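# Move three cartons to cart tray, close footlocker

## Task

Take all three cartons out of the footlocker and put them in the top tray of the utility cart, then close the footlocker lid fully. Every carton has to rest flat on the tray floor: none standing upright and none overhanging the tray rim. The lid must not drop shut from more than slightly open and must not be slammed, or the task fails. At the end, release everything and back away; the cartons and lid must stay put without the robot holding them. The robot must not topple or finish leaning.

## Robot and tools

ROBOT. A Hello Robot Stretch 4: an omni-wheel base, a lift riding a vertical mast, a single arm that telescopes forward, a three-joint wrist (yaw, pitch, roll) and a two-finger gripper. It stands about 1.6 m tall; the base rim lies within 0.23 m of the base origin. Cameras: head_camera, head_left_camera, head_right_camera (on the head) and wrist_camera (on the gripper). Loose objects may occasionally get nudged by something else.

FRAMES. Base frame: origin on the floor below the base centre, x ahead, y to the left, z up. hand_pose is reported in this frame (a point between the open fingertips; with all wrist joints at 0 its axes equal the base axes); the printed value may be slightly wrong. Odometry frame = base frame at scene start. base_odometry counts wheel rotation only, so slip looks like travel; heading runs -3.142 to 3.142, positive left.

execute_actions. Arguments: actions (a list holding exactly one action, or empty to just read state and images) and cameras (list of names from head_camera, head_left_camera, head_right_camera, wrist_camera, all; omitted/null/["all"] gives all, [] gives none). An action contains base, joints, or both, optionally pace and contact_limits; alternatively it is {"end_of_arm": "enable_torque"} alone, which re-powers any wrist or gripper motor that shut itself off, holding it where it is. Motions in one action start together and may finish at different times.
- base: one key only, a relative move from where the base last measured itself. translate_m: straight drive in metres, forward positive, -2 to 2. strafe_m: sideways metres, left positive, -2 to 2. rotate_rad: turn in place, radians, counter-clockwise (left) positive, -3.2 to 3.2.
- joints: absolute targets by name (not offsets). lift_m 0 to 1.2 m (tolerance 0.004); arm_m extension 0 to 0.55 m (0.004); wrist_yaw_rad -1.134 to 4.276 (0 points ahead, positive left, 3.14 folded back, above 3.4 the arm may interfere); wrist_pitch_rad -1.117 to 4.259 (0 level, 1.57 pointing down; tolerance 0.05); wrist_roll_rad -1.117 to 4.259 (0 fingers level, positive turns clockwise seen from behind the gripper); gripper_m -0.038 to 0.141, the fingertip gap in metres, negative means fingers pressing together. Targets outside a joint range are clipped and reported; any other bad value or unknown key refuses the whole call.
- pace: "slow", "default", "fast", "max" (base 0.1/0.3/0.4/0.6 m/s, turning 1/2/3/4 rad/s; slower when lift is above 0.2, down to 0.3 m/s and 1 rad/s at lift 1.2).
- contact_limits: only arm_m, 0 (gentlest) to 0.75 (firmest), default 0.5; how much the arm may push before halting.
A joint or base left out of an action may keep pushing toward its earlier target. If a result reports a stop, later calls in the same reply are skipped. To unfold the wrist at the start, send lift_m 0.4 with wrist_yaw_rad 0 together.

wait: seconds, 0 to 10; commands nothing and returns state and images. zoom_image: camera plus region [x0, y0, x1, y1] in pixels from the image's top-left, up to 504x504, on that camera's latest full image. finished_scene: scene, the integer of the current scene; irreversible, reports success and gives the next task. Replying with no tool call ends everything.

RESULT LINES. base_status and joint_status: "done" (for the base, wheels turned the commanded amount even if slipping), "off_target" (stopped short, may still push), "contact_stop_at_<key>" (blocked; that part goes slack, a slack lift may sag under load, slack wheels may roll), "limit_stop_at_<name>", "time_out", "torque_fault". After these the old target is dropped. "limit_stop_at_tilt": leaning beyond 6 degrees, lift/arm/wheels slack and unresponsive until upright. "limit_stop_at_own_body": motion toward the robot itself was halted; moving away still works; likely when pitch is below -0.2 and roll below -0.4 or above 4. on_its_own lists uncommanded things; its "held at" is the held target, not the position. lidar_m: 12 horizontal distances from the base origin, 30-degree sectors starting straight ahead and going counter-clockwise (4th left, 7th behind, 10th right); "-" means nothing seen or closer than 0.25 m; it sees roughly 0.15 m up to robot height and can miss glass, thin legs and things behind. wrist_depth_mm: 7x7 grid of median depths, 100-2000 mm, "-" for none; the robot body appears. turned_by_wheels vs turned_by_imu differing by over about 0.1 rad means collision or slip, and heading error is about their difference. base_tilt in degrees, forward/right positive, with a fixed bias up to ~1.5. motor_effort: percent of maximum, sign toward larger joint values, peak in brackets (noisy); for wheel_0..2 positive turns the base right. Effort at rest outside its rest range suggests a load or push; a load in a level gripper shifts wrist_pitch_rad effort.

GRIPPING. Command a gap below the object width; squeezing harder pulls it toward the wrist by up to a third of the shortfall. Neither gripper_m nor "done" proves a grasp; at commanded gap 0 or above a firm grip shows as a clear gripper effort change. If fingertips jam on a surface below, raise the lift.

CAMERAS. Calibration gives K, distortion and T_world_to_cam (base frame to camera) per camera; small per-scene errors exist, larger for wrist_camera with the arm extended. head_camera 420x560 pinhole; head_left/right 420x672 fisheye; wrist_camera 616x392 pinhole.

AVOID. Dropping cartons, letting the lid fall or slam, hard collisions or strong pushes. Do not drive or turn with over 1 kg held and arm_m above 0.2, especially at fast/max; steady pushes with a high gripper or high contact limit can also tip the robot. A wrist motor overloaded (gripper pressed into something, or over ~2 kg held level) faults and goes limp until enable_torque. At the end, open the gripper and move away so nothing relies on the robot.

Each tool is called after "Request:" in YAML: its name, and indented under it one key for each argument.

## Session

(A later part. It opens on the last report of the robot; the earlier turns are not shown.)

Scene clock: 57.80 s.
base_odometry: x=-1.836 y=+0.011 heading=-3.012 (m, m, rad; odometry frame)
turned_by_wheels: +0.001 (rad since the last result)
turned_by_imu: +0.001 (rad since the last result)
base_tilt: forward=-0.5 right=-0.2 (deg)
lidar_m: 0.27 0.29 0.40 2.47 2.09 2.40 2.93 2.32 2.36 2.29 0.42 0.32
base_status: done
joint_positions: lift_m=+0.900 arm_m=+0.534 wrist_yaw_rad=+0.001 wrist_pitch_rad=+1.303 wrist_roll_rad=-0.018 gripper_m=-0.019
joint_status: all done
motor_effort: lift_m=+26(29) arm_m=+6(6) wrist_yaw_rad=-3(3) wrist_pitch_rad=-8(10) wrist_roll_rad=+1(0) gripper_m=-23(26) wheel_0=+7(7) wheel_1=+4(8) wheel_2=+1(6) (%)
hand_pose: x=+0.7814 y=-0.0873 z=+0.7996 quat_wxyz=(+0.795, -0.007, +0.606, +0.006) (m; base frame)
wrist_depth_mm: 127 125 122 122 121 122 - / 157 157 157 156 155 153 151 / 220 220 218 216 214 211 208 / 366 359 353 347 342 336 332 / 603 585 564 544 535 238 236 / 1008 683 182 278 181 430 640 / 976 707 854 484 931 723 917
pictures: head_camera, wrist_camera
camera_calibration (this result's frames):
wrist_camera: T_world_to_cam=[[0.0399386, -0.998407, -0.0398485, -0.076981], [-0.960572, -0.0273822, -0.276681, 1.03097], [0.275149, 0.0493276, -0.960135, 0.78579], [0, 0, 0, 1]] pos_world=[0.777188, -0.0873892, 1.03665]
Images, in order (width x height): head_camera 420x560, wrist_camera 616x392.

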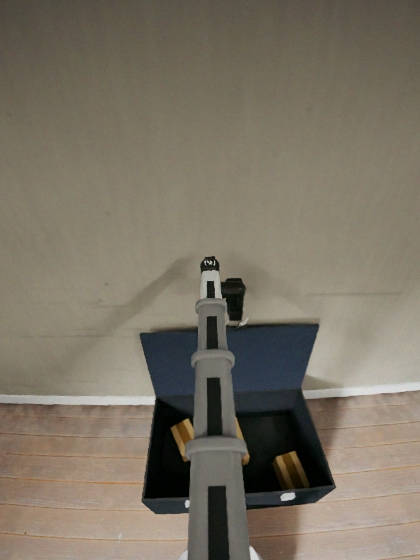

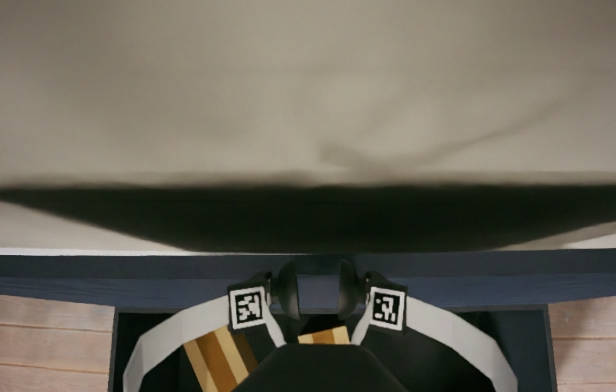

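Request:
execute_actions:
  actions:
    - {"joints":{"lift_m":0.876,"wrist_pitch_rad":1.1},"pace":"slow"}
  cameras: ["wrist_camera"]

Request:
execute_actions:
  actions:
    - {"joints":{"gripper_m":0.05},"pace":"slow"}
  cameras: ["wrist_camera","head_left_camera"]

Scene clock: 58.90 s.
base_odometry: x=-1.836 y=+0.011 heading=-3.012 (m, m, rad; odometry frame)
turned_by_wheels: +0.000 (rad since the last result)
turned_by_imu: -0.001 (rad since the last result)
base_tilt: forward=-0.5 right=-0.2 (deg)
lidar_m: 0.27 0.30 1.20 2.48 2.07 2.42 2.91 2.33 2.39 2.27 0.43 0.31
base_status: not commanded
joint_positions: lift_m=+0.876 arm_m=+0.534 wrist_yaw_rad=+0.001 wrist_pitch_rad=+1.105 wrist_roll_rad=-0.018 gripper_m=-0.019
joint_status: all done
motor_effort: lift_m=+18(27) arm_m=+6(6) wrist_yaw_rad=-4(2) wrist_pitch_rad=-16(38) wrist_roll_rad=+0(0) gripper_m=-26(25) wheel_0=+5(7) wheel_1=+3(4) wheel_2=+1(1) (%)
hand_pose: x=+0.8345 y=-0.0872 z=+0.7966 quat_wxyz=(+0.851, -0.008, +0.525, +0.005) (m; base frame)
wrist_depth_mm: - - - - - - - / 110 110 110 109 108 108 - / 139 138 137 136 134 132 131 / 187 185 181 179 177 174 173 / 259 252 250 240 242 239 236 / 287 278 181 251 180 249 268 / 424 364 421 239 370 338 397
pictures: wrist_camera
camera_calibration (this result's frames):
wrist_camera: T_world_to_cam=[[0.0471995, -0.998389, -0.0314832, -0.0918503], [-0.88765, -0.0274681, -0.459698, 1.16608], [0.458093, 0.0496435, -0.887517, 0.55784], [0, 0, 0, 1]] pos_world=[0.783866, -0.0873654, 1.02825]
Images, in order (width x height): wrist_camera 616x392.

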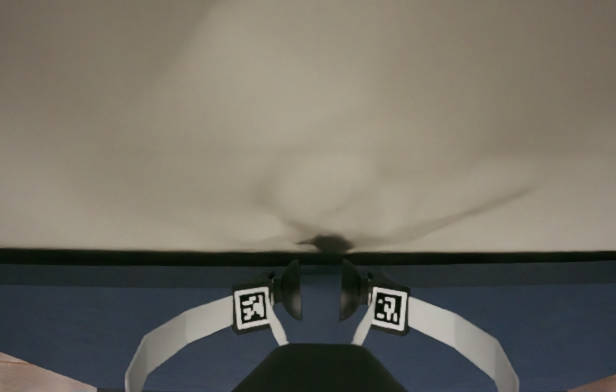

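Scene clock: 61.43 s.
base_odometry: x=-1.836 y=+0.011 heading=-3.012 (m, m, rad; odometry frame)
turned_by_wheels: +0.000 (rad since the last result)
turned_by_imu: -0.001 (rad since the last result)
base_tilt: forward=-0.5 right=-0.1 (deg)
lidar_m: 0.28 0.30 1.25 2.47 2.07 2.41 2.91 2.32 2.38 2.27 0.43 0.31
base_status: not commanded
joint_positions: lift_m=+0.876 arm_m=+0.534 wrist_yaw_rad=+0.000 wrist_pitch_rad=+1.101 wrist_roll_rad=-0.018 gripper_m=+0.050
joint_status: all done
motor_effort: lift_m=+18(18) arm_m=+6(6) wrist_yaw_rad=+0(6) wrist_pitch_rad=-3(16) wrist_roll_rad=+0(0) gripper_m=-3(25) wheel_0=+3(6) wheel_1=+2(3) wheel_2=+1(1) (%)
hand_pose: x=+0.8356 y=-0.0874 z=+0.7972 quat_wxyz=(+0.852, -0.008, +0.523, +0.005) (m; base frame)
wrist_depth_mm: - - - - - - - / 109 109 108 110 109 107 - / 136 136 135 134 132 130 130 / 183 180 178 176 174 171 170 / 258 256 254 235 231 244 241 / 296 289 198 264 191 277 279 / 421 397 421 137 375 377 402
pictures: head_left_camera, wrist_camera
camera_calibration (this result's frames):
wrist_camera: T_world_to_cam=[[0.0463232, -0.998437, -0.0312764, -0.0914506], [-0.885591, -0.0265619, -0.463706, 1.16886], [0.462151, 0.0491784, -0.885437, 0.552786], [0, 0, 0, 1]] pos_world=[0.783893, -0.0874458, 1.0286]
Images, in order (width x height): head_left_camera 420x672, wrist_camera 616x392.

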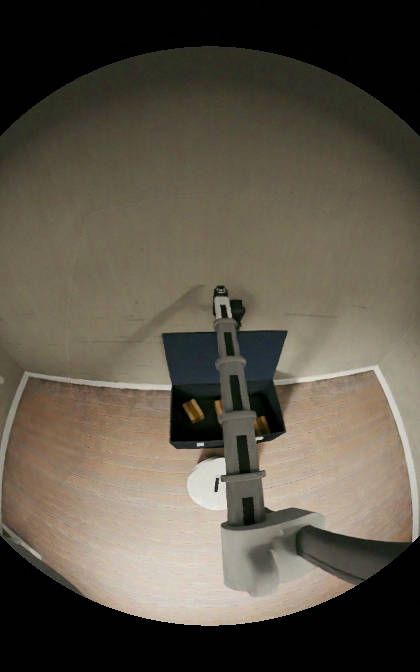

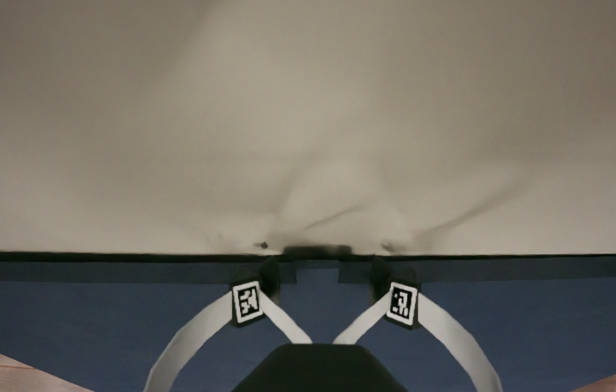

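Stays. Look into the box.

Request:
execute_actions:
  actions:
    - {"joints":{"arm_m":0.33,"lift_m":0.9}}
  cameras: []

Request:
execute_actions:
  actions:
    - {"joints":{"lift_m":0.7,"wrist_pitch_rad":1.57,"gripper_m":0.14}}
  cameras: ["wrist_camera","head_camera"]

Scene clock: 63.23 s.
base_odometry: x=-1.836 y=+0.011 heading=-3.012 (m, m, rad; odometry frame)
turned_by_wheels: +0.000 (rad since the last result)
turned_by_imu: -0.001 (rad since the last result)
base_tilt: forward=-0.5 right=-0.1 (deg)
lidar_m: 0.28 0.30 1.21 2.47 2.08 2.42 2.92 2.32 2.39 2.27 0.43 0.31
base_status: not commanded
joint_positions: lift_m=+0.900 arm_m=+0.332 wrist_yaw_rad=+0.000 wrist_pitch_rad=+1.101 wrist_roll_rad=-0.018 gripper_m=+0.050
joint_status: all done
motor_effort: lift_m=+25(26) arm_m=-8(7) wrist_yaw_rad=+1(0) wrist_pitch_rad=-4(4) wrist_roll_rad=+1(1) gripper_m=-5(4) wheel_0=+3(3) wheel_1=+2(2) wheel_2=+1(1) (%)
hand_pose: x=+0.6330 y=-0.0874 z=+0.8206 quat_wxyz=(+0.852, -0.007, +0.523, +0.005) (m; base frame)
wrist_depth_mm: 342 338 332 330 327 329 324 / 373 375 370 366 364 362 357 / 427 424 424 421 421 415 413 / 549 512 504 504 500 496 496 / 1025 640 627 627 597 621 831 / 1042 842 198 809 191 768 991 / 991 778 831 136 931 768 917
pictures: none
No camera images: the call's "cameras" was empty. Leave "cameras" out to get every camera's image.

Scene clock: 65.13 s.
base_odometry: x=-1.836 y=+0.011 heading=-3.012 (m, m, rad; odometry frame)
turned_by_wheels: +0.000 (rad since the last result)
turned_by_imu: -0.001 (rad since the last result)
base_tilt: forward=-0.5 right=-0.2 (deg)
lidar_m: 0.27 0.32 1.25 2.47 2.08 2.41 2.93 2.32 2.39 2.28 0.45 0.31
base_status: not commanded
joint_positions: lift_m=+0.700 arm_m=+0.331 wrist_yaw_rad=+0.000 wrist_pitch_rad=+1.570 wrist_roll_rad=-0.018 gripper_m=+0.140
joint_status: all done
motor_effort: lift_m=+16(23) arm_m=-8(8) wrist_yaw_rad=+2(1) wrist_pitch_rad=-1(3) wrist_roll_rad=+1(0) gripper_m=-1(5) wheel_0=+2(2) wheel_1=+1(1) wheel_2=+1(1) (%)
hand_pose: x=+0.5027 y=-0.0874 z=+0.5901 quat_wxyz=(+0.707, -0.006, +0.707, +0.006) (m; base frame)
wrist_depth_mm: 445 442 436 439 439 449 445 / 549 585 603 615 627 627 559 / 559 691 809 676 778 788 597 / 559 732 741 683 788 778 603 / 564 723 820 809 788 661 609 / 715 640 668 798 661 198 597 / 559 535 539 135 530 525 530
pictures: head_camera, wrist_camera
camera_calibration (this result's frames):
wrist_camera: T_world_to_cam=[[0.0266591, -0.99846, -0.0486552, -0.062422], [-0.999574, -0.0260466, -0.0131798, 0.569452], [0.0118922, 0.0489859, -0.998729, 0.816433], [0, 0, 0, 1]] pos_world=[0.561164, -0.0874873, 0.819863]
Images, in order (width x height): head_camera 420x560, wrist_camera 616x392.

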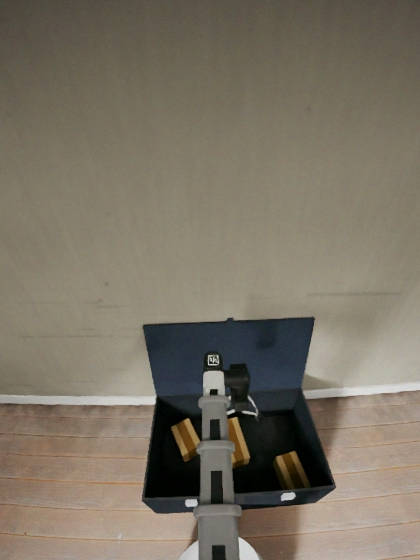

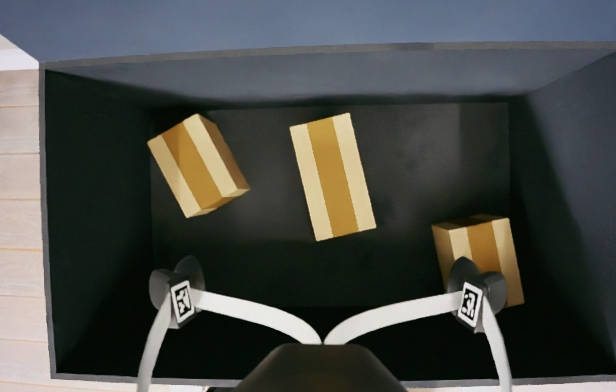

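Request:
execute_actions:
  actions:
    - {"base":{"strafe_m":-0.014},"joints":{"arm_m":0.433,"lift_m":0.3,"wrist_roll_rad":-0.25}}
  cameras: ["wrist_camera"]

Scene clock: 67.87 s.
base_odometry: x=-1.838 y=+0.025 heading=-3.012 (m, m, rad; odometry frame)
turned_by_wheels: +0.000 (rad since the last result)
turned_by_imu: -0.001 (rad since the last result)
base_tilt: forward=-0.5 right=-0.1 (deg)
lidar_m: 0.28 0.29 1.26 2.48 2.10 2.45 2.92 2.29 2.37 2.26 0.44 0.30
base_status: done
joint_positions: lift_m=+0.300 arm_m=+0.431 wrist_yaw_rad=+0.000 wrist_pitch_rad=+1.570 wrist_roll_rad=-0.250 gripper_m=+0.140
joint_status: all done
motor_effort: lift_m=+16(16) arm_m=+9(11) wrist_yaw_rad=+1(3) wrist_pitch_rad=-1(0) wrist_roll_rad=-1(2) gripper_m=+0(0) wheel_0=+1(8) wheel_1=-1(6) wheel_2=+0(2) (%)
hand_pose: x=+0.6026 y=-0.0874 z=+0.1901 quat_wxyz=(+0.702, -0.088, +0.701, +0.088) (m; base frame)
wrist_depth_mm: 291 248 208 182 163 148 - / 312 399 351 287 239 204 185 / 285 399 399 389 384 347 291 / 285 375 397 273 389 382 377 / 286 402 399 276 387 382 379 / 413 404 278 274 272 198 379 / 413 407 404 135 389 384 379
pictures: wrist_camera
camera_calibration (this result's frames):
wrist_camera: T_world_to_cam=[[0.255625, -0.96556, -0.048481, -0.219679], [-0.966776, -0.255296, -0.0129694, 0.624233], [0.000145721, 0.0501856, -0.99874, 0.422939], [0, 0, 0, 1]] pos_world=[0.659587, -0.0739745, 0.419851]
Images, in order (width x height): wrist_camera 616x392.

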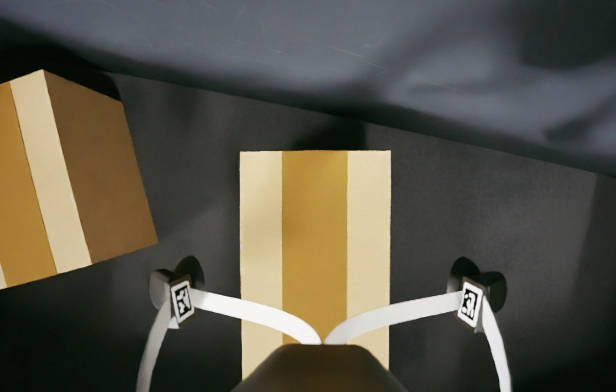

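Request:
execute_actions:
  actions:
    - {"base":{"strafe_m":0.007},"joints":{"lift_m":0.205}}
  cameras: []

Request:
execute_actions:
  actions:
    - {"joints":{"gripper_m":0.06}}
  cameras: ["wrist_camera"]

Request:
execute_actions:
  actions:
    - {"joints":{"lift_m":0.62,"wrist_roll_rad":0}}
  cameras: ["wrist_camera","head_camera"]

Scene clock: 69.40 s.
base_odometry: x=-1.837 y=+0.018 heading=-3.012 (m, m, rad; odometry frame)
turned_by_wheels: +0.000 (rad since the last result)
turned_by_imu: +0.000 (rad since the last result)
base_tilt: forward=-0.6 right=-0.1 (deg)
lidar_m: 0.29 0.29 1.26 2.48 2.10 2.42 2.92 2.32 2.38 2.27 0.43 0.32
base_status: done
joint_positions: lift_m=+0.206 arm_m=+0.431 wrist_yaw_rad=+0.000 wrist_pitch_rad=+1.570 wrist_roll_rad=-0.250 gripper_m=+0.140
joint_status: all done
motor_effort: lift_m=+13(16) arm_m=+9(9) wrist_yaw_rad=+1(1) wrist_pitch_rad=-1(1) wrist_roll_rad=-1(1) gripper_m=-3(3) wheel_0=+0(13) wheel_1=+1(5) wheel_2=+0(1) (%)
hand_pose: x=+0.6026 y=-0.0874 z=+0.0953 quat_wxyz=(+0.702, -0.088, +0.701, +0.088) (m; base frame)
wrist_depth_mm: 287 245 206 180 161 147 - / 286 304 300 283 236 202 182 / 266 307 301 179 177 289 287 / 252 306 181 179 177 291 289 / 237 307 182 179 178 290 289 / 312 307 182 179 178 200 289 / 312 307 183 136 178 293 290
pictures: none
No camera images: the call's "cameras" was empty. Leave "cameras" out to get every camera's image.

Scene clock: 71.20 s.
base_odometry: x=-1.837 y=+0.018 heading=-3.012 (m, m, rad; odometry frame)
turned_by_wheels: +0.000 (rad since the last result)
turned_by_imu: -0.001 (rad since the last result)
base_tilt: forward=-0.6 right=-0.1 (deg)
lidar_m: 0.27 0.33 1.26 2.48 2.10 2.39 2.92 2.33 2.34 2.27 0.43 0.32
base_status: not commanded
joint_positions: lift_m=+0.205 arm_m=+0.431 wrist_yaw_rad=+0.000 wrist_pitch_rad=+1.570 wrist_roll_rad=-0.250 gripper_m=+0.060
joint_status: all done
motor_effort: lift_m=+18(18) arm_m=+9(9) wrist_yaw_rad=+2(1) wrist_pitch_rad=+0(0) wrist_roll_rad=-1(1) gripper_m=-25(26) wheel_0=+0(0) wheel_1=+1(1) wheel_2=+0(0) (%)
hand_pose: x=+0.6027 y=-0.0874 z=+0.0949 quat_wxyz=(+0.702, -0.088, +0.701, +0.088) (m; base frame)
wrist_depth_mm: 293 250 210 183 164 149 - / 285 301 297 289 241 205 186 / 264 301 297 168 166 286 283 / 249 303 171 168 166 286 286 / 236 303 171 169 167 289 285 / 310 304 172 169 168 177 287 / 312 306 173 145 168 290 286
pictures: wrist_camera
camera_calibration (this result's frames):
wrist_camera: T_world_to_cam=[[0.255641, -0.965561, -0.0483757, -0.224345], [-0.966772, -0.255292, -0.0133677, 0.623158], [0.000557409, 0.0501856, -0.99874, 0.32765], [0, 0, 0, 1]] pos_world=[0.65962, -0.0739747, 0.324715]
Images, in order (width x height): wrist_camera 616x392.

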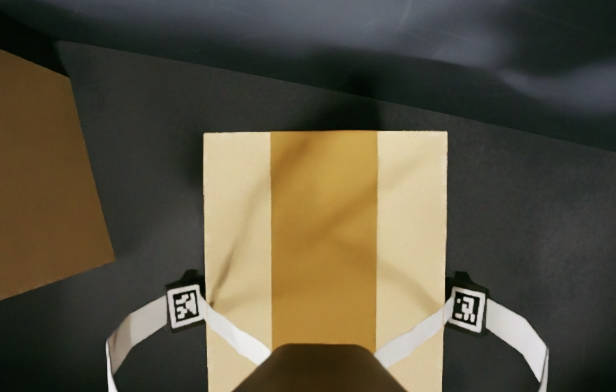

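Scene clock: 73.87 s.
base_odometry: x=-1.837 y=+0.018 heading=-3.012 (m, m, rad; odometry frame)
turned_by_wheels: +0.000 (rad since the last result)
turned_by_imu: -0.001 (rad since the last result)
base_tilt: forward=-0.6 right=-0.1 (deg)
lidar_m: 0.27 0.31 1.28 2.48 2.11 2.41 2.91 2.32 2.39 2.27 0.44 0.34
base_status: not commanded
joint_positions: lift_m=+0.619 arm_m=+0.431 wrist_yaw_rad=+0.000 wrist_pitch_rad=+1.569 wrist_roll_rad=+0.000 gripper_m=+0.060
joint_status: all done
motor_effort: lift_m=+28(28) arm_m=+9(9) wrist_yaw_rad=+1(1) wrist_pitch_rad=+0(0) wrist_roll_rad=+2(7) gripper_m=-29(22) wheel_0=+0(0) wheel_1=+1(1) wheel_2=+0(0) (%)
hand_pose: x=+0.6028 y=-0.0874 z=+0.5091 quat_wxyz=(+0.708, +0.000, +0.707, +0.000) (m; base frame)
wrist_depth_mm: 256 258 257 260 262 267 273 / 322 330 336 342 343 345 345 / 459 496 399 167 166 640 535 / 517 621 170 168 166 691 591 / 512 661 171 169 167 699 591 / 504 615 172 169 168 178 591 / 512 707 173 145 168 580 564
pictures: head_camera, wrist_camera
camera_calibration (this result's frames):
wrist_camera: T_world_to_cam=[[0.00984069, -0.998767, -0.0486685, -0.0589121], [-0.999866, -0.00919316, -0.0135108, 0.67027], [0.0130467, 0.048795, -0.998724, 0.733676], [0, 0, 0, 1]] pos_world=[0.661188, -0.0884773, 0.738929]
Images, in order (width x height): head_camera 420x560, wrist_camera 616x392.

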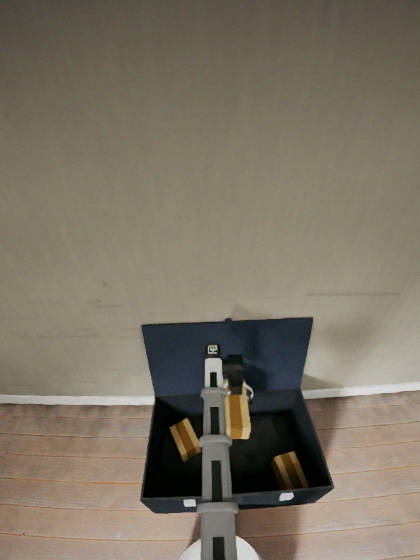

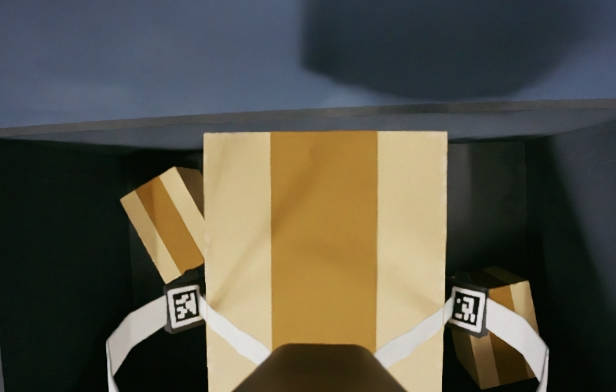

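Request:
execute_actions:
  actions:
    - {"base":{"rotate_rad":-2.65},"joints":{"arm_m":0.18}}
  cameras: []

Request:
execute_actions:
  actions:
    - {"base":{"translate_m":1.5},"joints":{"lift_m":1.1},"pace":"fast"}
  cameras: ["head_left_camera","head_camera"]

Scene clock: 76.60 s.
base_odometry: x=-1.837 y=+0.018 heading=+0.621 (m, m, rad; odometry frame)
turned_by_wheels: -2.650 (rad since the last result)
turned_by_imu: -2.680 (rad since the last result)
base_tilt: forward=-0.6 right=-0.2 (deg)
lidar_m: 2.31 2.36 2.27 0.45 0.28 0.30 0.32 1.23 2.48 2.07 2.34 0.25
base_status: done
joint_positions: lift_m=+0.619 arm_m=+0.182 wrist_yaw_rad=+0.000 wrist_pitch_rad=+1.569 wrist_roll_rad=+0.000 gripper_m=+0.060
joint_status: all done
motor_effort: lift_m=+27(28) arm_m=-9(8) wrist_yaw_rad=+0(2) wrist_pitch_rad=+1(5) wrist_roll_rad=+1(2) gripper_m=-27(24) wheel_0=+2(6) wheel_1=+1(6) wheel_2=+1(10) (%)
hand_pose: x=+0.3529 y=-0.0874 z=+0.5092 quat_wxyz=(+0.708, +0.000, +0.707, +0.000) (m; base frame)
wrist_depth_mm: 759 750 750 723 723 715 707 / 768 759 741 741 723 715 707 / 768 750 741 168 166 715 715 / 778 768 171 167 166 715 715 / 768 759 171 169 167 723 715 / 768 759 172 169 168 178 715 / 778 768 174 145 168 723 715
pictures: none
No camera images: the call's "cameras" was empty. Leave "cameras" out to get every camera's image.

Scene clock: 81.73 s.
base_odometry: x=-0.617 y=+0.891 heading=+0.621 (m, m, rad; odometry frame)
turned_by_wheels: +0.000 (rad since the last result)
turned_by_imu: -0.001 (rad since the last result)
base_tilt: forward=-0.5 right=-0.1 (deg)
lidar_m: 0.25 0.85 1.56 1.62 2.21 1.65 1.68 2.99 2.39 2.30 1.67 0.25
base_status: done
joint_positions: lift_m=+1.099 arm_m=+0.181 wrist_yaw_rad=+0.000 wrist_pitch_rad=+1.569 wrist_roll_rad=+0.000 gripper_m=+0.060
joint_status: all done
motor_effort: lift_m=+27(29) arm_m=-8(9) wrist_yaw_rad=+0(1) wrist_pitch_rad=+1(2) wrist_roll_rad=+2(2) gripper_m=-23(22) wheel_0=-1(6) wheel_1=+0(7) wheel_2=+2(16) (%)
hand_pose: x=+0.3527 y=-0.0874 z=+0.9892 quat_wxyz=(+0.708, +0.000, +0.707, +0.000) (m; base frame)
wrist_depth_mm: 1255 1255 1098 1098 1205 1182 1182 / 1255 1281 1229 1205 1205 1182 1182 / 1281 1255 1229 168 166 1205 1182 / 1308 1281 171 168 166 1205 1205 / 1281 1281 172 169 167 1182 1205 / 1308 1281 172 169 168 178 1182 / 1308 1255 173 145 169 1205 1205
pictures: head_camera, head_left_camera
Images, in order (width x height): head_camera 420x560, head_left_camera 420x672.

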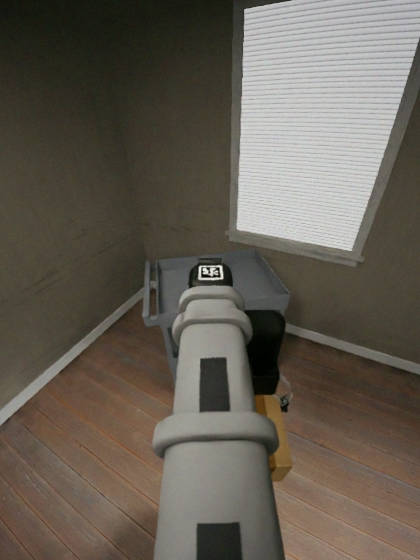

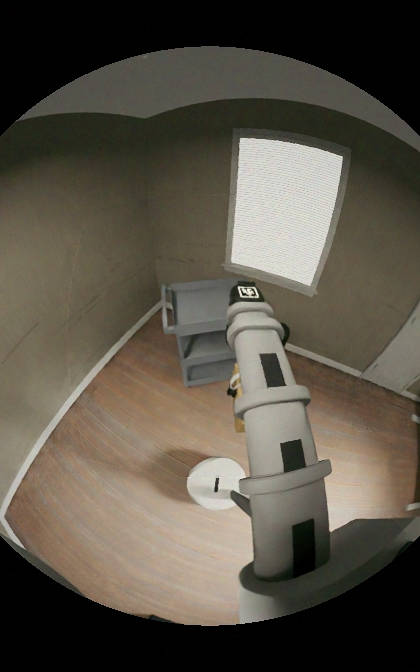

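Request:
execute_actions:
  actions:
    - {"base":{"rotate_rad":0.12},"joints":{"lift_m":1.15}}
  cameras: []

Request:
execute_actions:
  actions:
    - {"base":{"translate_m":0.5},"joints":{"arm_m":0.4}}

Scene clock: 83.00 s.
base_odometry: x=-0.617 y=+0.891 heading=+0.741 (m, m, rad; odometry frame)
turned_by_wheels: +0.120 (rad since the last result)
turned_by_imu: +0.121 (rad since the last result)
base_tilt: forward=-0.5 right=-0.2 (deg)
lidar_m: 0.25 1.62 1.54 1.67 2.22 1.64 1.72 3.25 2.38 2.04 1.63 0.25
base_status: done
joint_positions: lift_m=+1.149 arm_m=+0.181 wrist_yaw_rad=+0.000 wrist_pitch_rad=+1.569 wrist_roll_rad=+0.000 gripper_m=+0.060
joint_status: all done
motor_effort: lift_m=+28(29) arm_m=-8(8) wrist_yaw_rad=+1(1) wrist_pitch_rad=+1(1) wrist_roll_rad=+2(1) gripper_m=-26(26) wheel_0=+0(7) wheel_1=-2(7) wheel_2=-1(8) (%)
hand_pose: x=+0.3528 y=-0.0874 z=+1.0391 quat_wxyz=(+0.708, +0.000, +0.707, +0.000) (m; base frame)
wrist_depth_mm: 1308 1308 1255 1118 1098 1255 1205 / 1308 1308 1281 1255 1255 1229 1205 / 1336 1336 1281 168 166 1255 1229 / 1336 1336 171 168 166 1255 1205 / 1336 1308 172 168 167 1255 1255 / 1336 1308 172 170 167 178 1255 / 1336 1336 174 145 168 1281 1229
pictures: none
No camera images: the call's "cameras" was empty. Leave "cameras" out to get every camera's image.

Scene clock: 86.13 s.
base_odometry: x=-0.248 y=+1.229 heading=+0.741 (m, m, rad; odometry frame)
turned_by_wheels: +0.000 (rad since the last result)
turned_by_imu: -0.001 (rad since the last result)
base_tilt: forward=-0.5 right=-0.2 (deg)
lidar_m: 0.31 0.34 1.27 1.38 2.02 2.11 2.19 2.75 2.68 1.54 0.52 0.37
base_status: done
joint_positions: lift_m=+1.149 arm_m=+0.399 wrist_yaw_rad=+0.000 wrist_pitch_rad=+1.569 wrist_roll_rad=+0.000 gripper_m=+0.060
joint_status: all done
motor_effort: lift_m=+28(27) arm_m=+8(8) wrist_yaw_rad=-1(2) wrist_pitch_rad=+1(2) wrist_roll_rad=+1(2) gripper_m=-26(28) wheel_0=+1(6) wheel_1=+0(7) wheel_2=+2(9) (%)
hand_pose: x=+0.5698 y=-0.0874 z=+1.0392 quat_wxyz=(+0.708, +0.000, +0.707, +0.000) (m; base frame)
wrist_depth_mm: 1138 1308 1281 462 449 436 442 / 1160 459 473 466 459 455 449 / 1308 477 473 168 166 455 449 / 1308 473 171 168 166 459 452 / 1336 466 171 169 167 455 455 / 1366 415 172 170 167 178 455 / 1366 430 174 145 168 462 452
pictures: head_camera, head_left_camera, head_right_camera, wrist_camera
camera_calibration (this result's frames):
wrist_camera: T_world_to_cam=[[0.00977903, -0.998767, -0.0486676, -0.0327589], [-0.999865, -0.00912544, -0.0136337, 0.644643], [0.0131728, 0.0487943, -0.998722, 1.26337], [0, 0, 0, 1]] pos_world=[0.628234, -0.0884812, 1.26895]
Images, in order (width x height): head_camera 420x560, head_left_camera 420x672, head_right_camera 420x672, wrist_camera 616x392.

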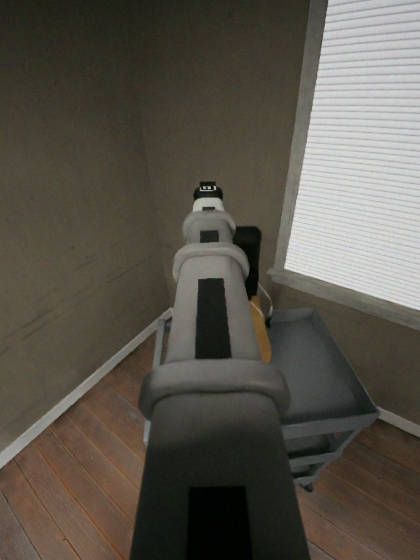

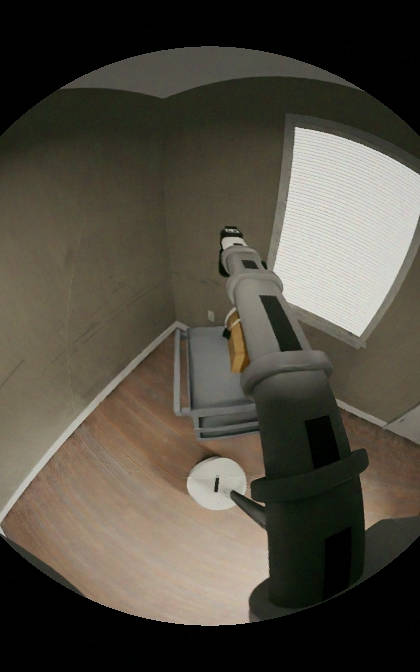

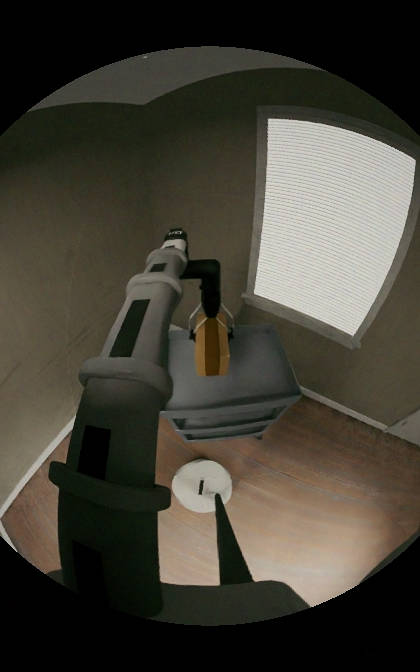

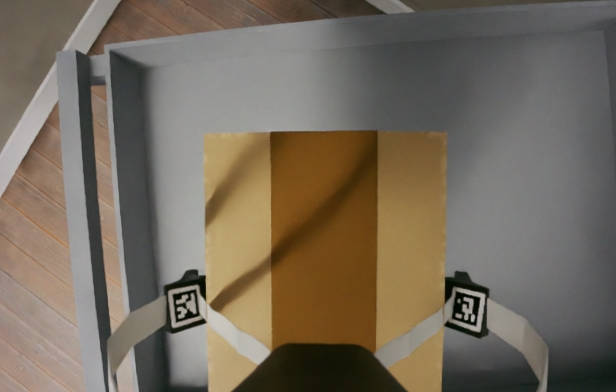

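Request:
execute_actions:
  actions:
    - {"base":{"strafe_m":0.115},"joints":{"wrist_roll_rad":-0.06}}
  cameras: []

Request:
execute_actions:
  actions:
    - {"joints":{"lift_m":0.981}}
  cameras: ["wrist_camera"]

Request:
execute_actions:
  actions:
    - {"joints":{"gripper_m":0.135},"pace":"slow"}
  cameras: []

Request:
execute_actions:
  actions:
    - {"joints":{"lift_m":1.1}}
  cameras: ["wrist_camera"]

Scene clock: 87.80 s.
base_odometry: x=-0.326 y=+1.314 heading=+0.741 (m, m, rad; odometry frame)
turned_by_wheels: +0.000 (rad since the last result)
turned_by_imu: -0.001 (rad since the last result)
base_tilt: forward=-0.5 right=-0.1 (deg)
lidar_m: 0.32 1.19 1.18 1.27 1.88 2.09 2.10 3.62 2.77 1.62 0.51 0.35
base_status: done
joint_positions: lift_m=+1.149 arm_m=+0.399 wrist_yaw_rad=+0.000 wrist_pitch_rad=+1.569 wrist_roll_rad=-0.060 gripper_m=+0.060
joint_status: all done
motor_effort: lift_m=+27(27) arm_m=+8(8) wrist_yaw_rad=+1(0) wrist_pitch_rad=+1(1) wrist_roll_rad=-1(0) gripper_m=-23(26) wheel_0=+0(15) wheel_1=+0(9) wheel_2=+0(1) (%)
hand_pose: x=+0.5698 y=-0.0874 z=+1.0392 quat_wxyz=(+0.707, -0.021, +0.706, +0.021) (m; base frame)
wrist_depth_mm: 1060 1281 1281 449 449 430 445 / 1160 1308 469 466 462 455 452 / 1308 1308 404 167 166 459 449 / 1308 1308 170 168 166 459 452 / 1308 1308 171 169 167 462 455 / 1366 1336 172 170 168 178 455 / 1366 1336 173 145 168 462 459
pictures: none
No camera images: the call's "cameras" was empty. Leave "cameras" out to get every camera's image.

Scene clock: 89.60 s.
base_odometry: x=-0.326 y=+1.314 heading=+0.741 (m, m, rad; odometry frame)
turned_by_wheels: +0.000 (rad since the last result)
turned_by_imu: -0.001 (rad since the last result)
base_tilt: forward=-0.5 right=-0.1 (deg)
lidar_m: 0.31 1.20 1.19 1.27 1.89 2.06 2.08 3.63 2.76 1.62 0.53 0.33
base_status: not commanded
joint_positions: lift_m=+0.981 arm_m=+0.399 wrist_yaw_rad=+0.000 wrist_pitch_rad=+1.569 wrist_roll_rad=-0.060 gripper_m=+0.060
joint_status: all done
motor_effort: lift_m=+18(25) arm_m=+8(8) wrist_yaw_rad=+0(1) wrist_pitch_rad=+1(1) wrist_roll_rad=-1(1) gripper_m=-22(23) wheel_0=+0(0) wheel_1=+1(1) wheel_2=+0(0) (%)
hand_pose: x=+0.5698 y=-0.0874 z=+0.8709 quat_wxyz=(+0.707, -0.021, +0.706, +0.021) (m; base frame)
wrist_depth_mm: 236 258 298 296 293 287 286 / 621 259 301 297 293 290 287 / 676 259 294 168 166 290 289 / 691 259 170 168 166 291 289 / 691 257 171 168 167 291 289 / 1160 241 172 170 168 178 291 / 1182 243 173 145 168 294 291
pictures: wrist_camera
camera_calibration (this result's frames):
wrist_camera: T_world_to_cam=[[0.0687721, -0.996448, -0.0485914, -0.0744261], [-0.997581, -0.0681911, -0.0135169, 0.63575], [0.0101554, 0.0494034, -0.998727, 1.0971], [0, 0, 0, 1]] pos_world=[0.628189, -0.0850095, 1.10068]
Images, in order (width x height): wrist_camera 616x392.

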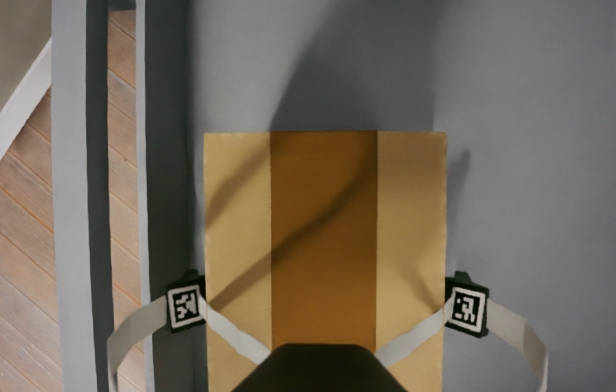

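Scene clock: 93.10 s.
base_odometry: x=-0.326 y=+1.314 heading=+0.741 (m, m, rad; odometry frame)
turned_by_wheels: +0.000 (rad since the last result)
turned_by_imu: -0.001 (rad since the last result)
base_tilt: forward=-0.6 right=-0.1 (deg)
lidar_m: 0.33 1.21 1.19 1.28 1.89 2.08 2.11 3.63 2.78 1.65 0.52 0.36
base_status: not commanded
joint_positions: lift_m=+0.981 arm_m=+0.399 wrist_yaw_rad=+0.000 wrist_pitch_rad=+1.571 wrist_roll_rad=-0.060 gripper_m=+0.135
joint_status: all done
motor_effort: lift_m=+18(18) arm_m=+8(8) wrist_yaw_rad=+0(1) wrist_pitch_rad=-3(4) wrist_roll_rad=-1(1) gripper_m=-1(25) wheel_0=+0(0) wheel_1=+1(1) wheel_2=+0(0) (%)
hand_pose: x=+0.5694 y=-0.0874 z=+0.8709 quat_wxyz=(+0.707, -0.021, +0.707, +0.021) (m; base frame)
wrist_depth_mm: 239 259 304 300 298 293 290 / 627 260 304 300 298 294 290 / 668 260 303 183 181 294 291 / 699 258 186 183 181 294 291 / 1138 257 187 184 181 296 293 / 1138 243 186 183 182 208 294 / 1160 254 189 135 182 297 296
pictures: none
No camera images: the call's "cameras" was empty. Leave "cameras" out to get every camera's image.

Scene clock: 94.63 s.
base_odometry: x=-0.326 y=+1.314 heading=+0.741 (m, m, rad; odometry frame)
turned_by_wheels: +0.000 (rad since the last result)
turned_by_imu: -0.001 (rad since the last result)
base_tilt: forward=-0.5 right=-0.1 (deg)
lidar_m: 0.33 1.21 1.19 1.30 1.90 2.06 2.12 3.62 2.75 1.64 0.49 0.33
base_status: not commanded
joint_positions: lift_m=+1.100 arm_m=+0.399 wrist_yaw_rad=+0.000 wrist_pitch_rad=+1.570 wrist_roll_rad=-0.060 gripper_m=+0.135
joint_status: all done
motor_effort: lift_m=+25(26) arm_m=+8(8) wrist_yaw_rad=+2(2) wrist_pitch_rad=-1(3) wrist_roll_rad=-1(1) gripper_m=+3(0) wheel_0=+0(0) wheel_1=+1(1) wheel_2=+1(0) (%)
hand_pose: x=+0.5697 y=-0.0874 z=+0.9894 quat_wxyz=(+0.707, -0.021, +0.706, +0.021) (m; base frame)
wrist_depth_mm: 1042 1160 384 410 384 394 389 / 1160 1255 421 421 413 410 404 / 1281 1255 421 418 413 410 404 / 1281 1281 424 300 413 410 407 / 1281 1255 427 301 415 410 407 / 1281 1281 216 301 300 204 410 / 1308 1255 427 141 418 413 410
pictures: wrist_camera
camera_calibration (this result's frames):
wrist_camera: T_world_to_cam=[[0.0686929, -0.996453, -0.0486169, -0.0685921], [-0.99759, -0.0681299, -0.0131457, 0.636885], [0.00978684, 0.0494027, -0.998731, 1.21563], [0, 0, 0, 1]] pos_world=[0.628165, -0.0850132, 1.21912]
Images, in order (width x height): wrist_camera 616x392.

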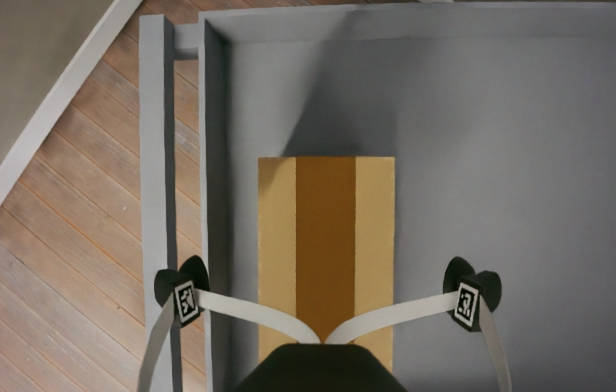

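Request:
execute_actions:
  actions:
    - {"base":{"translate_m":-0.4}}
  cameras: []

Request:
execute_actions:
  actions:
    - {"base":{"translate_m":-1.58},"joints":{"lift_m":0.6,"gripper_m":0.14,"wrist_roll_rad":-0.55},"pace":"fast"}
  cameras: []

Request:
execute_actions:
  actions:
    - {"base":{"rotate_rad":2.53}}
  cameras: []

Request:
execute_actions:
  actions:
    - {"base":{"strafe_m":0.22},"joints":{"arm_m":0.46,"lift_m":0.5}}
  cameras: ["wrist_camera","head_camera"]

Scene clock: 97.63 s.
base_odometry: x=-0.621 y=+1.043 heading=+0.741 (m, m, rad; odometry frame)
turned_by_wheels: +0.000 (rad since the last result)
turned_by_imu: -0.001 (rad since the last result)
base_tilt: forward=-0.6 right=-0.1 (deg)
lidar_m: 0.70 1.45 1.40 1.53 2.23 1.69 1.73 3.41 2.54 2.06 1.54 0.77
base_status: done
joint_positions: lift_m=+1.100 arm_m=+0.399 wrist_yaw_rad=+0.000 wrist_pitch_rad=+1.570 wrist_roll_rad=-0.060 gripper_m=+0.135
joint_status: not commanded
motor_effort: lift_m=+24(25) arm_m=+8(8) wrist_yaw_rad=+2(1) wrist_pitch_rad=-1(1) wrist_roll_rad=-1(1) gripper_m=+2(2) wheel_0=-1(6) wheel_1=-1(6) wheel_2=-2(7) (%)
hand_pose: x=+0.5697 y=-0.0874 z=+0.9894 quat_wxyz=(+0.707, -0.021, +0.706, +0.021) (m; base frame)
wrist_depth_mm: 1281 1229 418 415 413 410 402 / 1281 1229 402 407 410 410 410 / 1281 1255 1255 1205 1060 1042 1182 / 1308 1281 1255 1229 1229 1205 1182 / 1281 1255 1281 1229 1229 1205 1182 / 1308 1281 216 1255 1205 204 1205 / 1308 1281 1255 141 1229 1205 1182
pictures: none
No camera images: the call's "cameras" was empty. Leave "cameras" out to get every camera's image.

Scene clock: 103.90 s.
base_odometry: x=-1.787 y=-0.023 heading=+0.741 (m, m, rad; odometry frame)
turned_by_wheels: +0.000 (rad since the last result)
turned_by_imu: -0.003 (rad since the last result)
base_tilt: forward=-0.5 right=-0.2 (deg)
lidar_m: 2.30 2.37 2.32 0.47 0.34 0.34 0.42 1.42 2.40 2.00 2.62 2.84
base_status: done
joint_positions: lift_m=+0.600 arm_m=+0.399 wrist_yaw_rad=+0.000 wrist_pitch_rad=+1.570 wrist_roll_rad=-0.549 gripper_m=+0.140
joint_status: all done
motor_effort: lift_m=+16(23) arm_m=+8(8) wrist_yaw_rad=+1(1) wrist_pitch_rad=-1(1) wrist_roll_rad=-1(7) gripper_m=+2(1) wheel_0=-1(11) wheel_1=+0(4) wheel_2=+0(7) (%)
hand_pose: x=+0.5697 y=-0.0874 z=+0.4901 quat_wxyz=(+0.681, -0.192, +0.680, +0.192) (m; base frame)
wrist_depth_mm: 741 741 723 707 699 691 691 / 750 741 723 715 715 691 691 / 750 741 723 732 707 699 691 / 759 741 723 715 707 707 699 / 750 750 723 723 715 699 699 / 759 741 732 723 707 197 691 / 759 634 732 135 715 715 699
pictures: none
No camera images: the call's "cameras" was empty. Leave "cameras" out to get every camera's image.

Scene clock: 106.43 s.
base_odometry: x=-1.787 y=-0.023 heading=-3.012 (m, m, rad; odometry frame)
turned_by_wheels: +2.530 (rad since the last result)
turned_by_imu: +2.557 (rad since the last result)
base_tilt: forward=-0.6 right=-0.1 (deg)
lidar_m: 0.30 0.34 1.27 2.40 2.01 2.38 2.88 2.28 2.43 2.32 0.49 0.34
base_status: done
joint_positions: lift_m=+0.600 arm_m=+0.399 wrist_yaw_rad=+0.000 wrist_pitch_rad=+1.570 wrist_roll_rad=-0.549 gripper_m=+0.140
joint_status: not commanded
motor_effort: lift_m=+16(16) arm_m=+7(8) wrist_yaw_rad=+1(0) wrist_pitch_rad=+0(0) wrist_roll_rad=-2(1) gripper_m=-3(1) wheel_0=+1(9) wheel_1=+0(5) wheel_2=+2(7) (%)
hand_pose: x=+0.5699 y=-0.0874 z=+0.4901 quat_wxyz=(+0.681, -0.192, +0.680, +0.192) (m; base frame)
wrist_depth_mm: 750 466 597 449 359 309 273 / 436 521 585 676 469 366 317 / 439 597 585 699 691 488 373 / 480 699 699 699 691 683 530 / 496 640 707 699 691 676 668 / 433 466 544 699 691 198 634 / 768 407 488 135 691 564 580
pictures: none
No camera images: the call's "cameras" was empty. Leave "cameras" out to get every camera's image.

Scene clock: 108.47 s.
base_odometry: x=-1.758 y=-0.241 heading=-3.012 (m, m, rad; odometry frame)
turned_by_wheels: +0.000 (rad since the last result)
turned_by_imu: -0.001 (rad since the last result)
base_tilt: forward=-0.5 right=-0.2 (deg)
lidar_m: 0.32 0.93 1.29 2.20 1.86 2.03 2.86 2.43 2.62 2.54 0.48 0.34
base_status: done
joint_positions: lift_m=+0.500 arm_m=+0.458 wrist_yaw_rad=+0.000 wrist_pitch_rad=+1.570 wrist_roll_rad=-0.550 gripper_m=+0.140
joint_status: all done
motor_effort: lift_m=+16(15) arm_m=+9(15) wrist_yaw_rad=+0(1) wrist_pitch_rad=-1(1) wrist_roll_rad=-1(0) gripper_m=+2(2) wheel_0=+1(12) wheel_1=+1(7) wheel_2=+1(2) (%)
hand_pose: x=+0.6296 y=-0.0874 z=+0.3901 quat_wxyz=(+0.681, -0.192, +0.680, +0.192) (m; base frame)
wrist_depth_mm: 640 634 621 276 234 202 180 / 640 634 364 384 277 238 208 / 640 627 347 597 459 286 251 / 640 640 410 473 585 492 322 / 647 347 580 477 585 580 574 / 647 309 609 591 585 198 574 / 647 359 603 135 591 585 574
pictures: head_camera, wrist_camera
camera_calibration (this result's frames):
wrist_camera: T_world_to_cam=[[0.5296, -0.846875, -0.0482434, -0.379098], [-0.848122, -0.529644, -0.0129134, 0.554226], [-0.0146158, 0.0477552, -0.998752, 0.631778], [0, 0, 0, 1]] pos_world=[0.680056, -0.0576766, 0.619857]
Images, in order (width x height): head_camera 420x560, wrist_camera 616x392.

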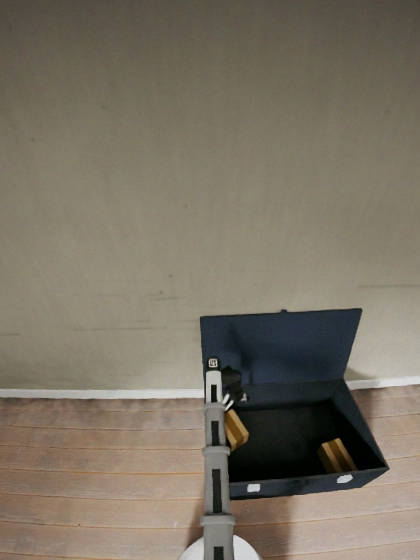

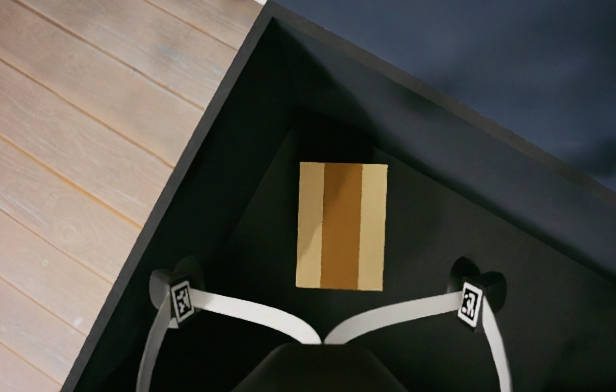

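Request:
execute_actions:
  actions:
    - {"base":{"strafe_m":-0.013},"joints":{"arm_m":0.48,"lift_m":0.3,"wrist_roll_rad":-0.52}}
  cameras: ["wrist_camera"]

Scene clock: 110.50 s.
base_odometry: x=-1.760 y=-0.229 heading=-3.011 (m, m, rad; odometry frame)
turned_by_wheels: +0.000 (rad since the last result)
turned_by_imu: +0.000 (rad since the last result)
base_tilt: forward=-0.6 right=-0.2 (deg)
lidar_m: 0.33 0.93 1.30 2.21 1.86 2.06 2.87 2.43 2.64 2.53 0.47 0.33
base_status: done
joint_positions: lift_m=+0.300 arm_m=+0.478 wrist_yaw_rad=+0.000 wrist_pitch_rad=+1.570 wrist_roll_rad=-0.521 gripper_m=+0.140
joint_status: all done
motor_effort: lift_m=+16(17) arm_m=+9(7) wrist_yaw_rad=+1(1) wrist_pitch_rad=-1(1) wrist_roll_rad=+2(5) gripper_m=-3(1) wheel_0=+2(5) wheel_1=+1(6) wheel_2=+0(0) (%)
hand_pose: x=+0.6496 y=-0.0874 z=+0.1901 quat_wxyz=(+0.684, -0.182, +0.683, +0.182) (m; base frame)
wrist_depth_mm: 130 170 234 201 153 125 - / 140 189 296 324 216 160 138 / 154 216 357 392 336 231 183 / 171 248 394 273 271 382 272 / 191 283 399 272 272 384 377 / 217 301 278 273 273 197 382 / 249 382 402 135 389 387 382
pictures: wrist_camera
camera_calibration (this result's frames):
wrist_camera: T_world_to_cam=[[0.504726, -0.861926, -0.0483166, -0.384469], [-0.863177, -0.504739, -0.0128357, 0.580524], [-0.0133239, 0.0481842, -0.99875, 0.431508], [0, 0, 0, 1]] pos_world=[0.700896, -0.0591629, 0.419844]
Images, in order (width x height): wrist_camera 616x392.

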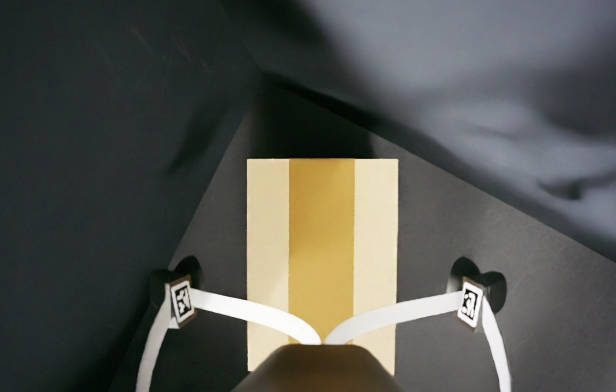

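Request:
execute_actions:
  actions:
    - {"joints":{"lift_m":0.205}}
  cameras: []

Request:
execute_actions:
  actions:
    - {"joints":{"gripper_m":0.06}}
  cameras: []

Request:
execute_actions:
  actions:
    - {"joints":{"lift_m":0.6}}
  cameras: ["wrist_camera"]

Request:
execute_actions:
  actions:
    - {"base":{"rotate_rad":-2.531},"joints":{"arm_m":0.18,"wrist_roll_rad":-0.06}}
  cameras: []

Request:
execute_actions:
  actions:
    - {"base":{"translate_m":2.0},"joints":{"lift_m":1.15},"pace":"fast"}
  cameras: []

Request:
execute_actions:
  actions:
    - {"base":{"strafe_m":-0.015},"joints":{"arm_m":0.49}}
  cameras: ["wrist_camera"]

Scene clock: 112.07 s.
base_odometry: x=-1.760 y=-0.229 heading=-3.011 (m, m, rad; odometry frame)
turned_by_wheels: +0.000 (rad since the last result)
turned_by_imu: -0.001 (rad since the last result)
base_tilt: forward=-0.6 right=-0.2 (deg)
lidar_m: 0.32 0.93 1.29 2.23 1.86 2.04 2.86 2.41 2.66 2.53 0.48 0.34
base_status: not commanded
joint_positions: lift_m=+0.206 arm_m=+0.478 wrist_yaw_rad=+0.000 wrist_pitch_rad=+1.571 wrist_roll_rad=-0.521 gripper_m=+0.140
joint_status: all done
motor_effort: lift_m=+13(16) arm_m=+9(9) wrist_yaw_rad=+1(1) wrist_pitch_rad=-2(2) wrist_roll_rad=+2(1) gripper_m=+0(2) wheel_0=+1(1) wheel_1=+1(1) wheel_2=+0(0) (%)
hand_pose: x=+0.6494 y=-0.0874 z=+0.0953 quat_wxyz=(+0.683, -0.182, +0.683, +0.182) (m; base frame)
wrist_depth_mm: 130 169 232 199 153 124 - / 140 189 294 297 215 159 138 / 154 215 300 297 283 228 181 / 171 249 182 179 177 290 270 / 191 273 182 179 178 290 289 / 216 289 182 180 178 204 289 / 250 307 183 135 178 293 289
pictures: none
No camera images: the call's "cameras" was empty. Leave "cameras" out to get every camera's image.

Scene clock: 113.87 s.
base_odometry: x=-1.760 y=-0.229 heading=-3.011 (m, m, rad; odometry frame)
turned_by_wheels: +0.000 (rad since the last result)
turned_by_imu: -0.001 (rad since the last result)
base_tilt: forward=-0.5 right=-0.1 (deg)
lidar_m: 0.31 0.93 1.26 2.21 1.88 2.03 2.85 2.43 2.60 2.52 0.48 0.34
base_status: not commanded
joint_positions: lift_m=+0.205 arm_m=+0.478 wrist_yaw_rad=+0.000 wrist_pitch_rad=+1.570 wrist_roll_rad=-0.520 gripper_m=+0.060
joint_status: all done
motor_effort: lift_m=+17(17) arm_m=+9(9) wrist_yaw_rad=+1(0) wrist_pitch_rad=-1(4) wrist_roll_rad=+2(2) gripper_m=-22(25) wheel_0=+1(1) wheel_1=+1(1) wheel_2=+0(0) (%)
hand_pose: x=+0.6496 y=-0.0874 z=+0.0950 quat_wxyz=(+0.684, -0.182, +0.683, +0.182) (m; base frame)
wrist_depth_mm: 130 169 233 202 154 126 - / 140 189 294 293 217 160 139 / 154 215 297 169 255 226 184 / 171 249 171 169 167 287 271 / 191 293 172 169 167 287 285 / 216 278 172 169 168 178 286 / 249 306 173 145 167 290 286
pictures: none
No camera images: the call's "cameras" was empty. Leave "cameras" out to get every camera's image.

Scene clock: 116.47 s.
base_odometry: x=-1.760 y=-0.229 heading=-3.011 (m, m, rad; odometry frame)
turned_by_wheels: +0.000 (rad since the last result)
turned_by_imu: -0.001 (rad since the last result)
base_tilt: forward=-0.5 right=-0.1 (deg)
lidar_m: 0.33 0.91 1.27 2.20 1.88 2.05 2.87 2.44 2.65 2.53 0.50 0.33
base_status: not commanded
joint_positions: lift_m=+0.599 arm_m=+0.478 wrist_yaw_rad=+0.000 wrist_pitch_rad=+1.570 wrist_roll_rad=-0.520 gripper_m=+0.060
joint_status: all done
motor_effort: lift_m=+27(29) arm_m=+9(9) wrist_yaw_rad=+1(1) wrist_pitch_rad=-1(1) wrist_roll_rad=+2(2) gripper_m=-24(24) wheel_0=+2(2) wheel_1=+1(1) wheel_2=+0(0) (%)
hand_pose: x=+0.6496 y=-0.0874 z=+0.4892 quat_wxyz=(+0.684, -0.182, +0.683, +0.182) (m; base frame)
wrist_depth_mm: 741 732 723 283 236 204 183 / 750 741 723 373 296 242 214 / 741 741 445 169 324 301 258 / 750 741 171 168 167 366 330 / 750 741 172 169 167 683 535 / 750 418 172 169 168 178 668 / 759 517 173 145 168 676 676
pictures: wrist_camera
camera_calibration (this result's frames):
wrist_camera: T_world_to_cam=[[0.504616, -0.861993, -0.0482747, -0.36999], [-0.863242, -0.504625, -0.0129075, 0.584485], [-0.0132344, 0.0481861, -0.998751, 0.730207], [0, 0, 0, 1]] pos_world=[0.700919, -0.0591697, 0.718978]
Images, in order (width x height): wrist_camera 616x392.

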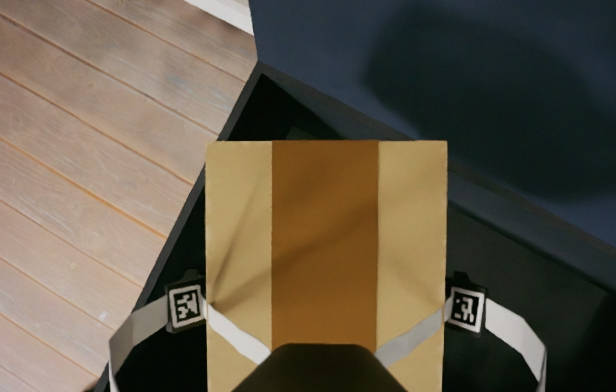

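Scene clock: 119.00 s.
base_odometry: x=-1.760 y=-0.228 heading=+0.741 (m, m, rad; odometry frame)
turned_by_wheels: -2.531 (rad since the last result)
turned_by_imu: -2.560 (rad since the last result)
base_tilt: forward=-0.5 right=-0.2 (deg)
lidar_m: 0.27 2.58 2.52 0.45 0.33 0.31 0.96 1.42 2.23 1.83 2.24 0.28
base_status: done
joint_positions: lift_m=+0.600 arm_m=+0.182 wrist_yaw_rad=+0.000 wrist_pitch_rad=+1.570 wrist_roll_rad=-0.060 gripper_m=+0.060
joint_status: all done
motor_effort: lift_m=+25(27) arm_m=-9(9) wrist_yaw_rad=+2(1) wrist_pitch_rad=-1(2) wrist_roll_rad=+2(6) gripper_m=-24(26) wheel_0=+1(7) wheel_1=+0(7) wheel_2=+0(6) (%)
hand_pose: x=+0.3527 y=-0.0874 z=+0.4893 quat_wxyz=(+0.707, -0.021, +0.707, +0.021) (m; base frame)
wrist_depth_mm: 741 732 723 715 707 691 683 / 741 732 732 707 715 699 691 / 750 732 723 169 715 699 691 / 750 741 171 168 167 707 699 / 750 741 172 169 167 707 699 / 750 741 172 170 167 178 691 / 759 741 173 145 167 699 699
pictures: none
No camera images: the call's "cameras" was empty. Leave "cameras" out to get every camera's image.

Scene clock: 125.27 s.
base_odometry: x=-0.284 y=+1.122 heading=+0.741 (m, m, rad; odometry frame)
turned_by_wheels: +0.000 (rad since the last result)
turned_by_imu: -0.001 (rad since the last result)
base_tilt: forward=-0.5 right=-0.1 (deg)
lidar_m: 0.25 0.43 1.37 1.48 2.20 2.05 2.11 2.63 2.58 1.61 1.22 0.25
base_status: done
joint_positions: lift_m=+1.150 arm_m=+0.181 wrist_yaw_rad=+0.000 wrist_pitch_rad=+1.570 wrist_roll_rad=-0.060 gripper_m=+0.060
joint_status: all done
motor_effort: lift_m=+26(28) arm_m=-8(9) wrist_yaw_rad=+1(1) wrist_pitch_rad=-1(2) wrist_roll_rad=+2(1) gripper_m=-22(26) wheel_0=-1(10) wheel_1=-1(5) wheel_2=+0(13) (%)
hand_pose: x=+0.3526 y=-0.0874 z=+1.0392 quat_wxyz=(+0.707, -0.021, +0.706, +0.021) (m; base frame)
wrist_depth_mm: 430 359 366 466 462 455 452 / 878 473 473 469 459 455 452 / 1308 480 477 169 462 455 452 / 1336 1336 171 168 167 1255 1229 / 1336 1308 171 169 167 1255 1255 / 1336 1308 172 169 168 178 1255 / 1366 1336 173 145 167 1281 1255
pictures: none
No camera images: the call's "cameras" was empty. Leave "cameras" out to get every camera's image.

Scene clock: 127.30 s.
base_odometry: x=-0.274 y=+1.111 heading=+0.741 (m, m, rad; odometry frame)
turned_by_wheels: +0.000 (rad since the last result)
turned_by_imu: -0.001 (rad since the last result)
base_tilt: forward=-0.5 right=-0.1 (deg)
lidar_m: 0.43 0.45 1.38 1.53 2.22 2.04 2.14 2.62 2.55 1.59 1.20 0.45
base_status: done
joint_positions: lift_m=+1.150 arm_m=+0.488 wrist_yaw_rad=+0.000 wrist_pitch_rad=+1.570 wrist_roll_rad=-0.060 gripper_m=+0.060
joint_status: all done
motor_effort: lift_m=+26(26) arm_m=+9(7) wrist_yaw_rad=+1(1) wrist_pitch_rad=+0(2) wrist_roll_rad=+2(1) gripper_m=-26(24) wheel_0=+1(10) wheel_1=-2(7) wheel_2=-1(2) (%)
hand_pose: x=+0.6597 y=-0.0874 z=+1.0392 quat_wxyz=(+0.707, -0.021, +0.706, +0.021) (m; base frame)
wrist_depth_mm: 439 449 455 462 459 442 427 / 427 480 473 466 459 452 452 / 430 480 473 169 459 459 452 / 430 359 171 168 167 455 452 / 427 359 171 169 167 459 455 / 430 362 172 170 168 178 455 / 427 366 173 145 167 462 459
pictures: wrist_camera
camera_calibration (this result's frames):
wrist_camera: T_world_to_cam=[[0.0696856, -0.996384, -0.0486055, -0.0730108], [-0.99752, -0.0691163, -0.0132993, 0.727367], [0.00989181, 0.0494117, -0.99873, 1.2645], [0, 0, 0, 1]] pos_world=[0.718143, -0.0849551, 1.26902]
Images, in order (width x height): wrist_camera 616x392.

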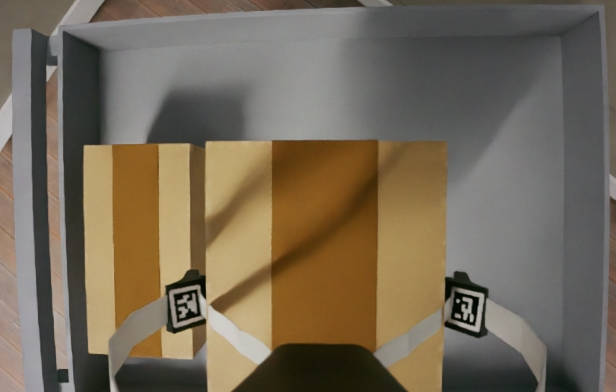

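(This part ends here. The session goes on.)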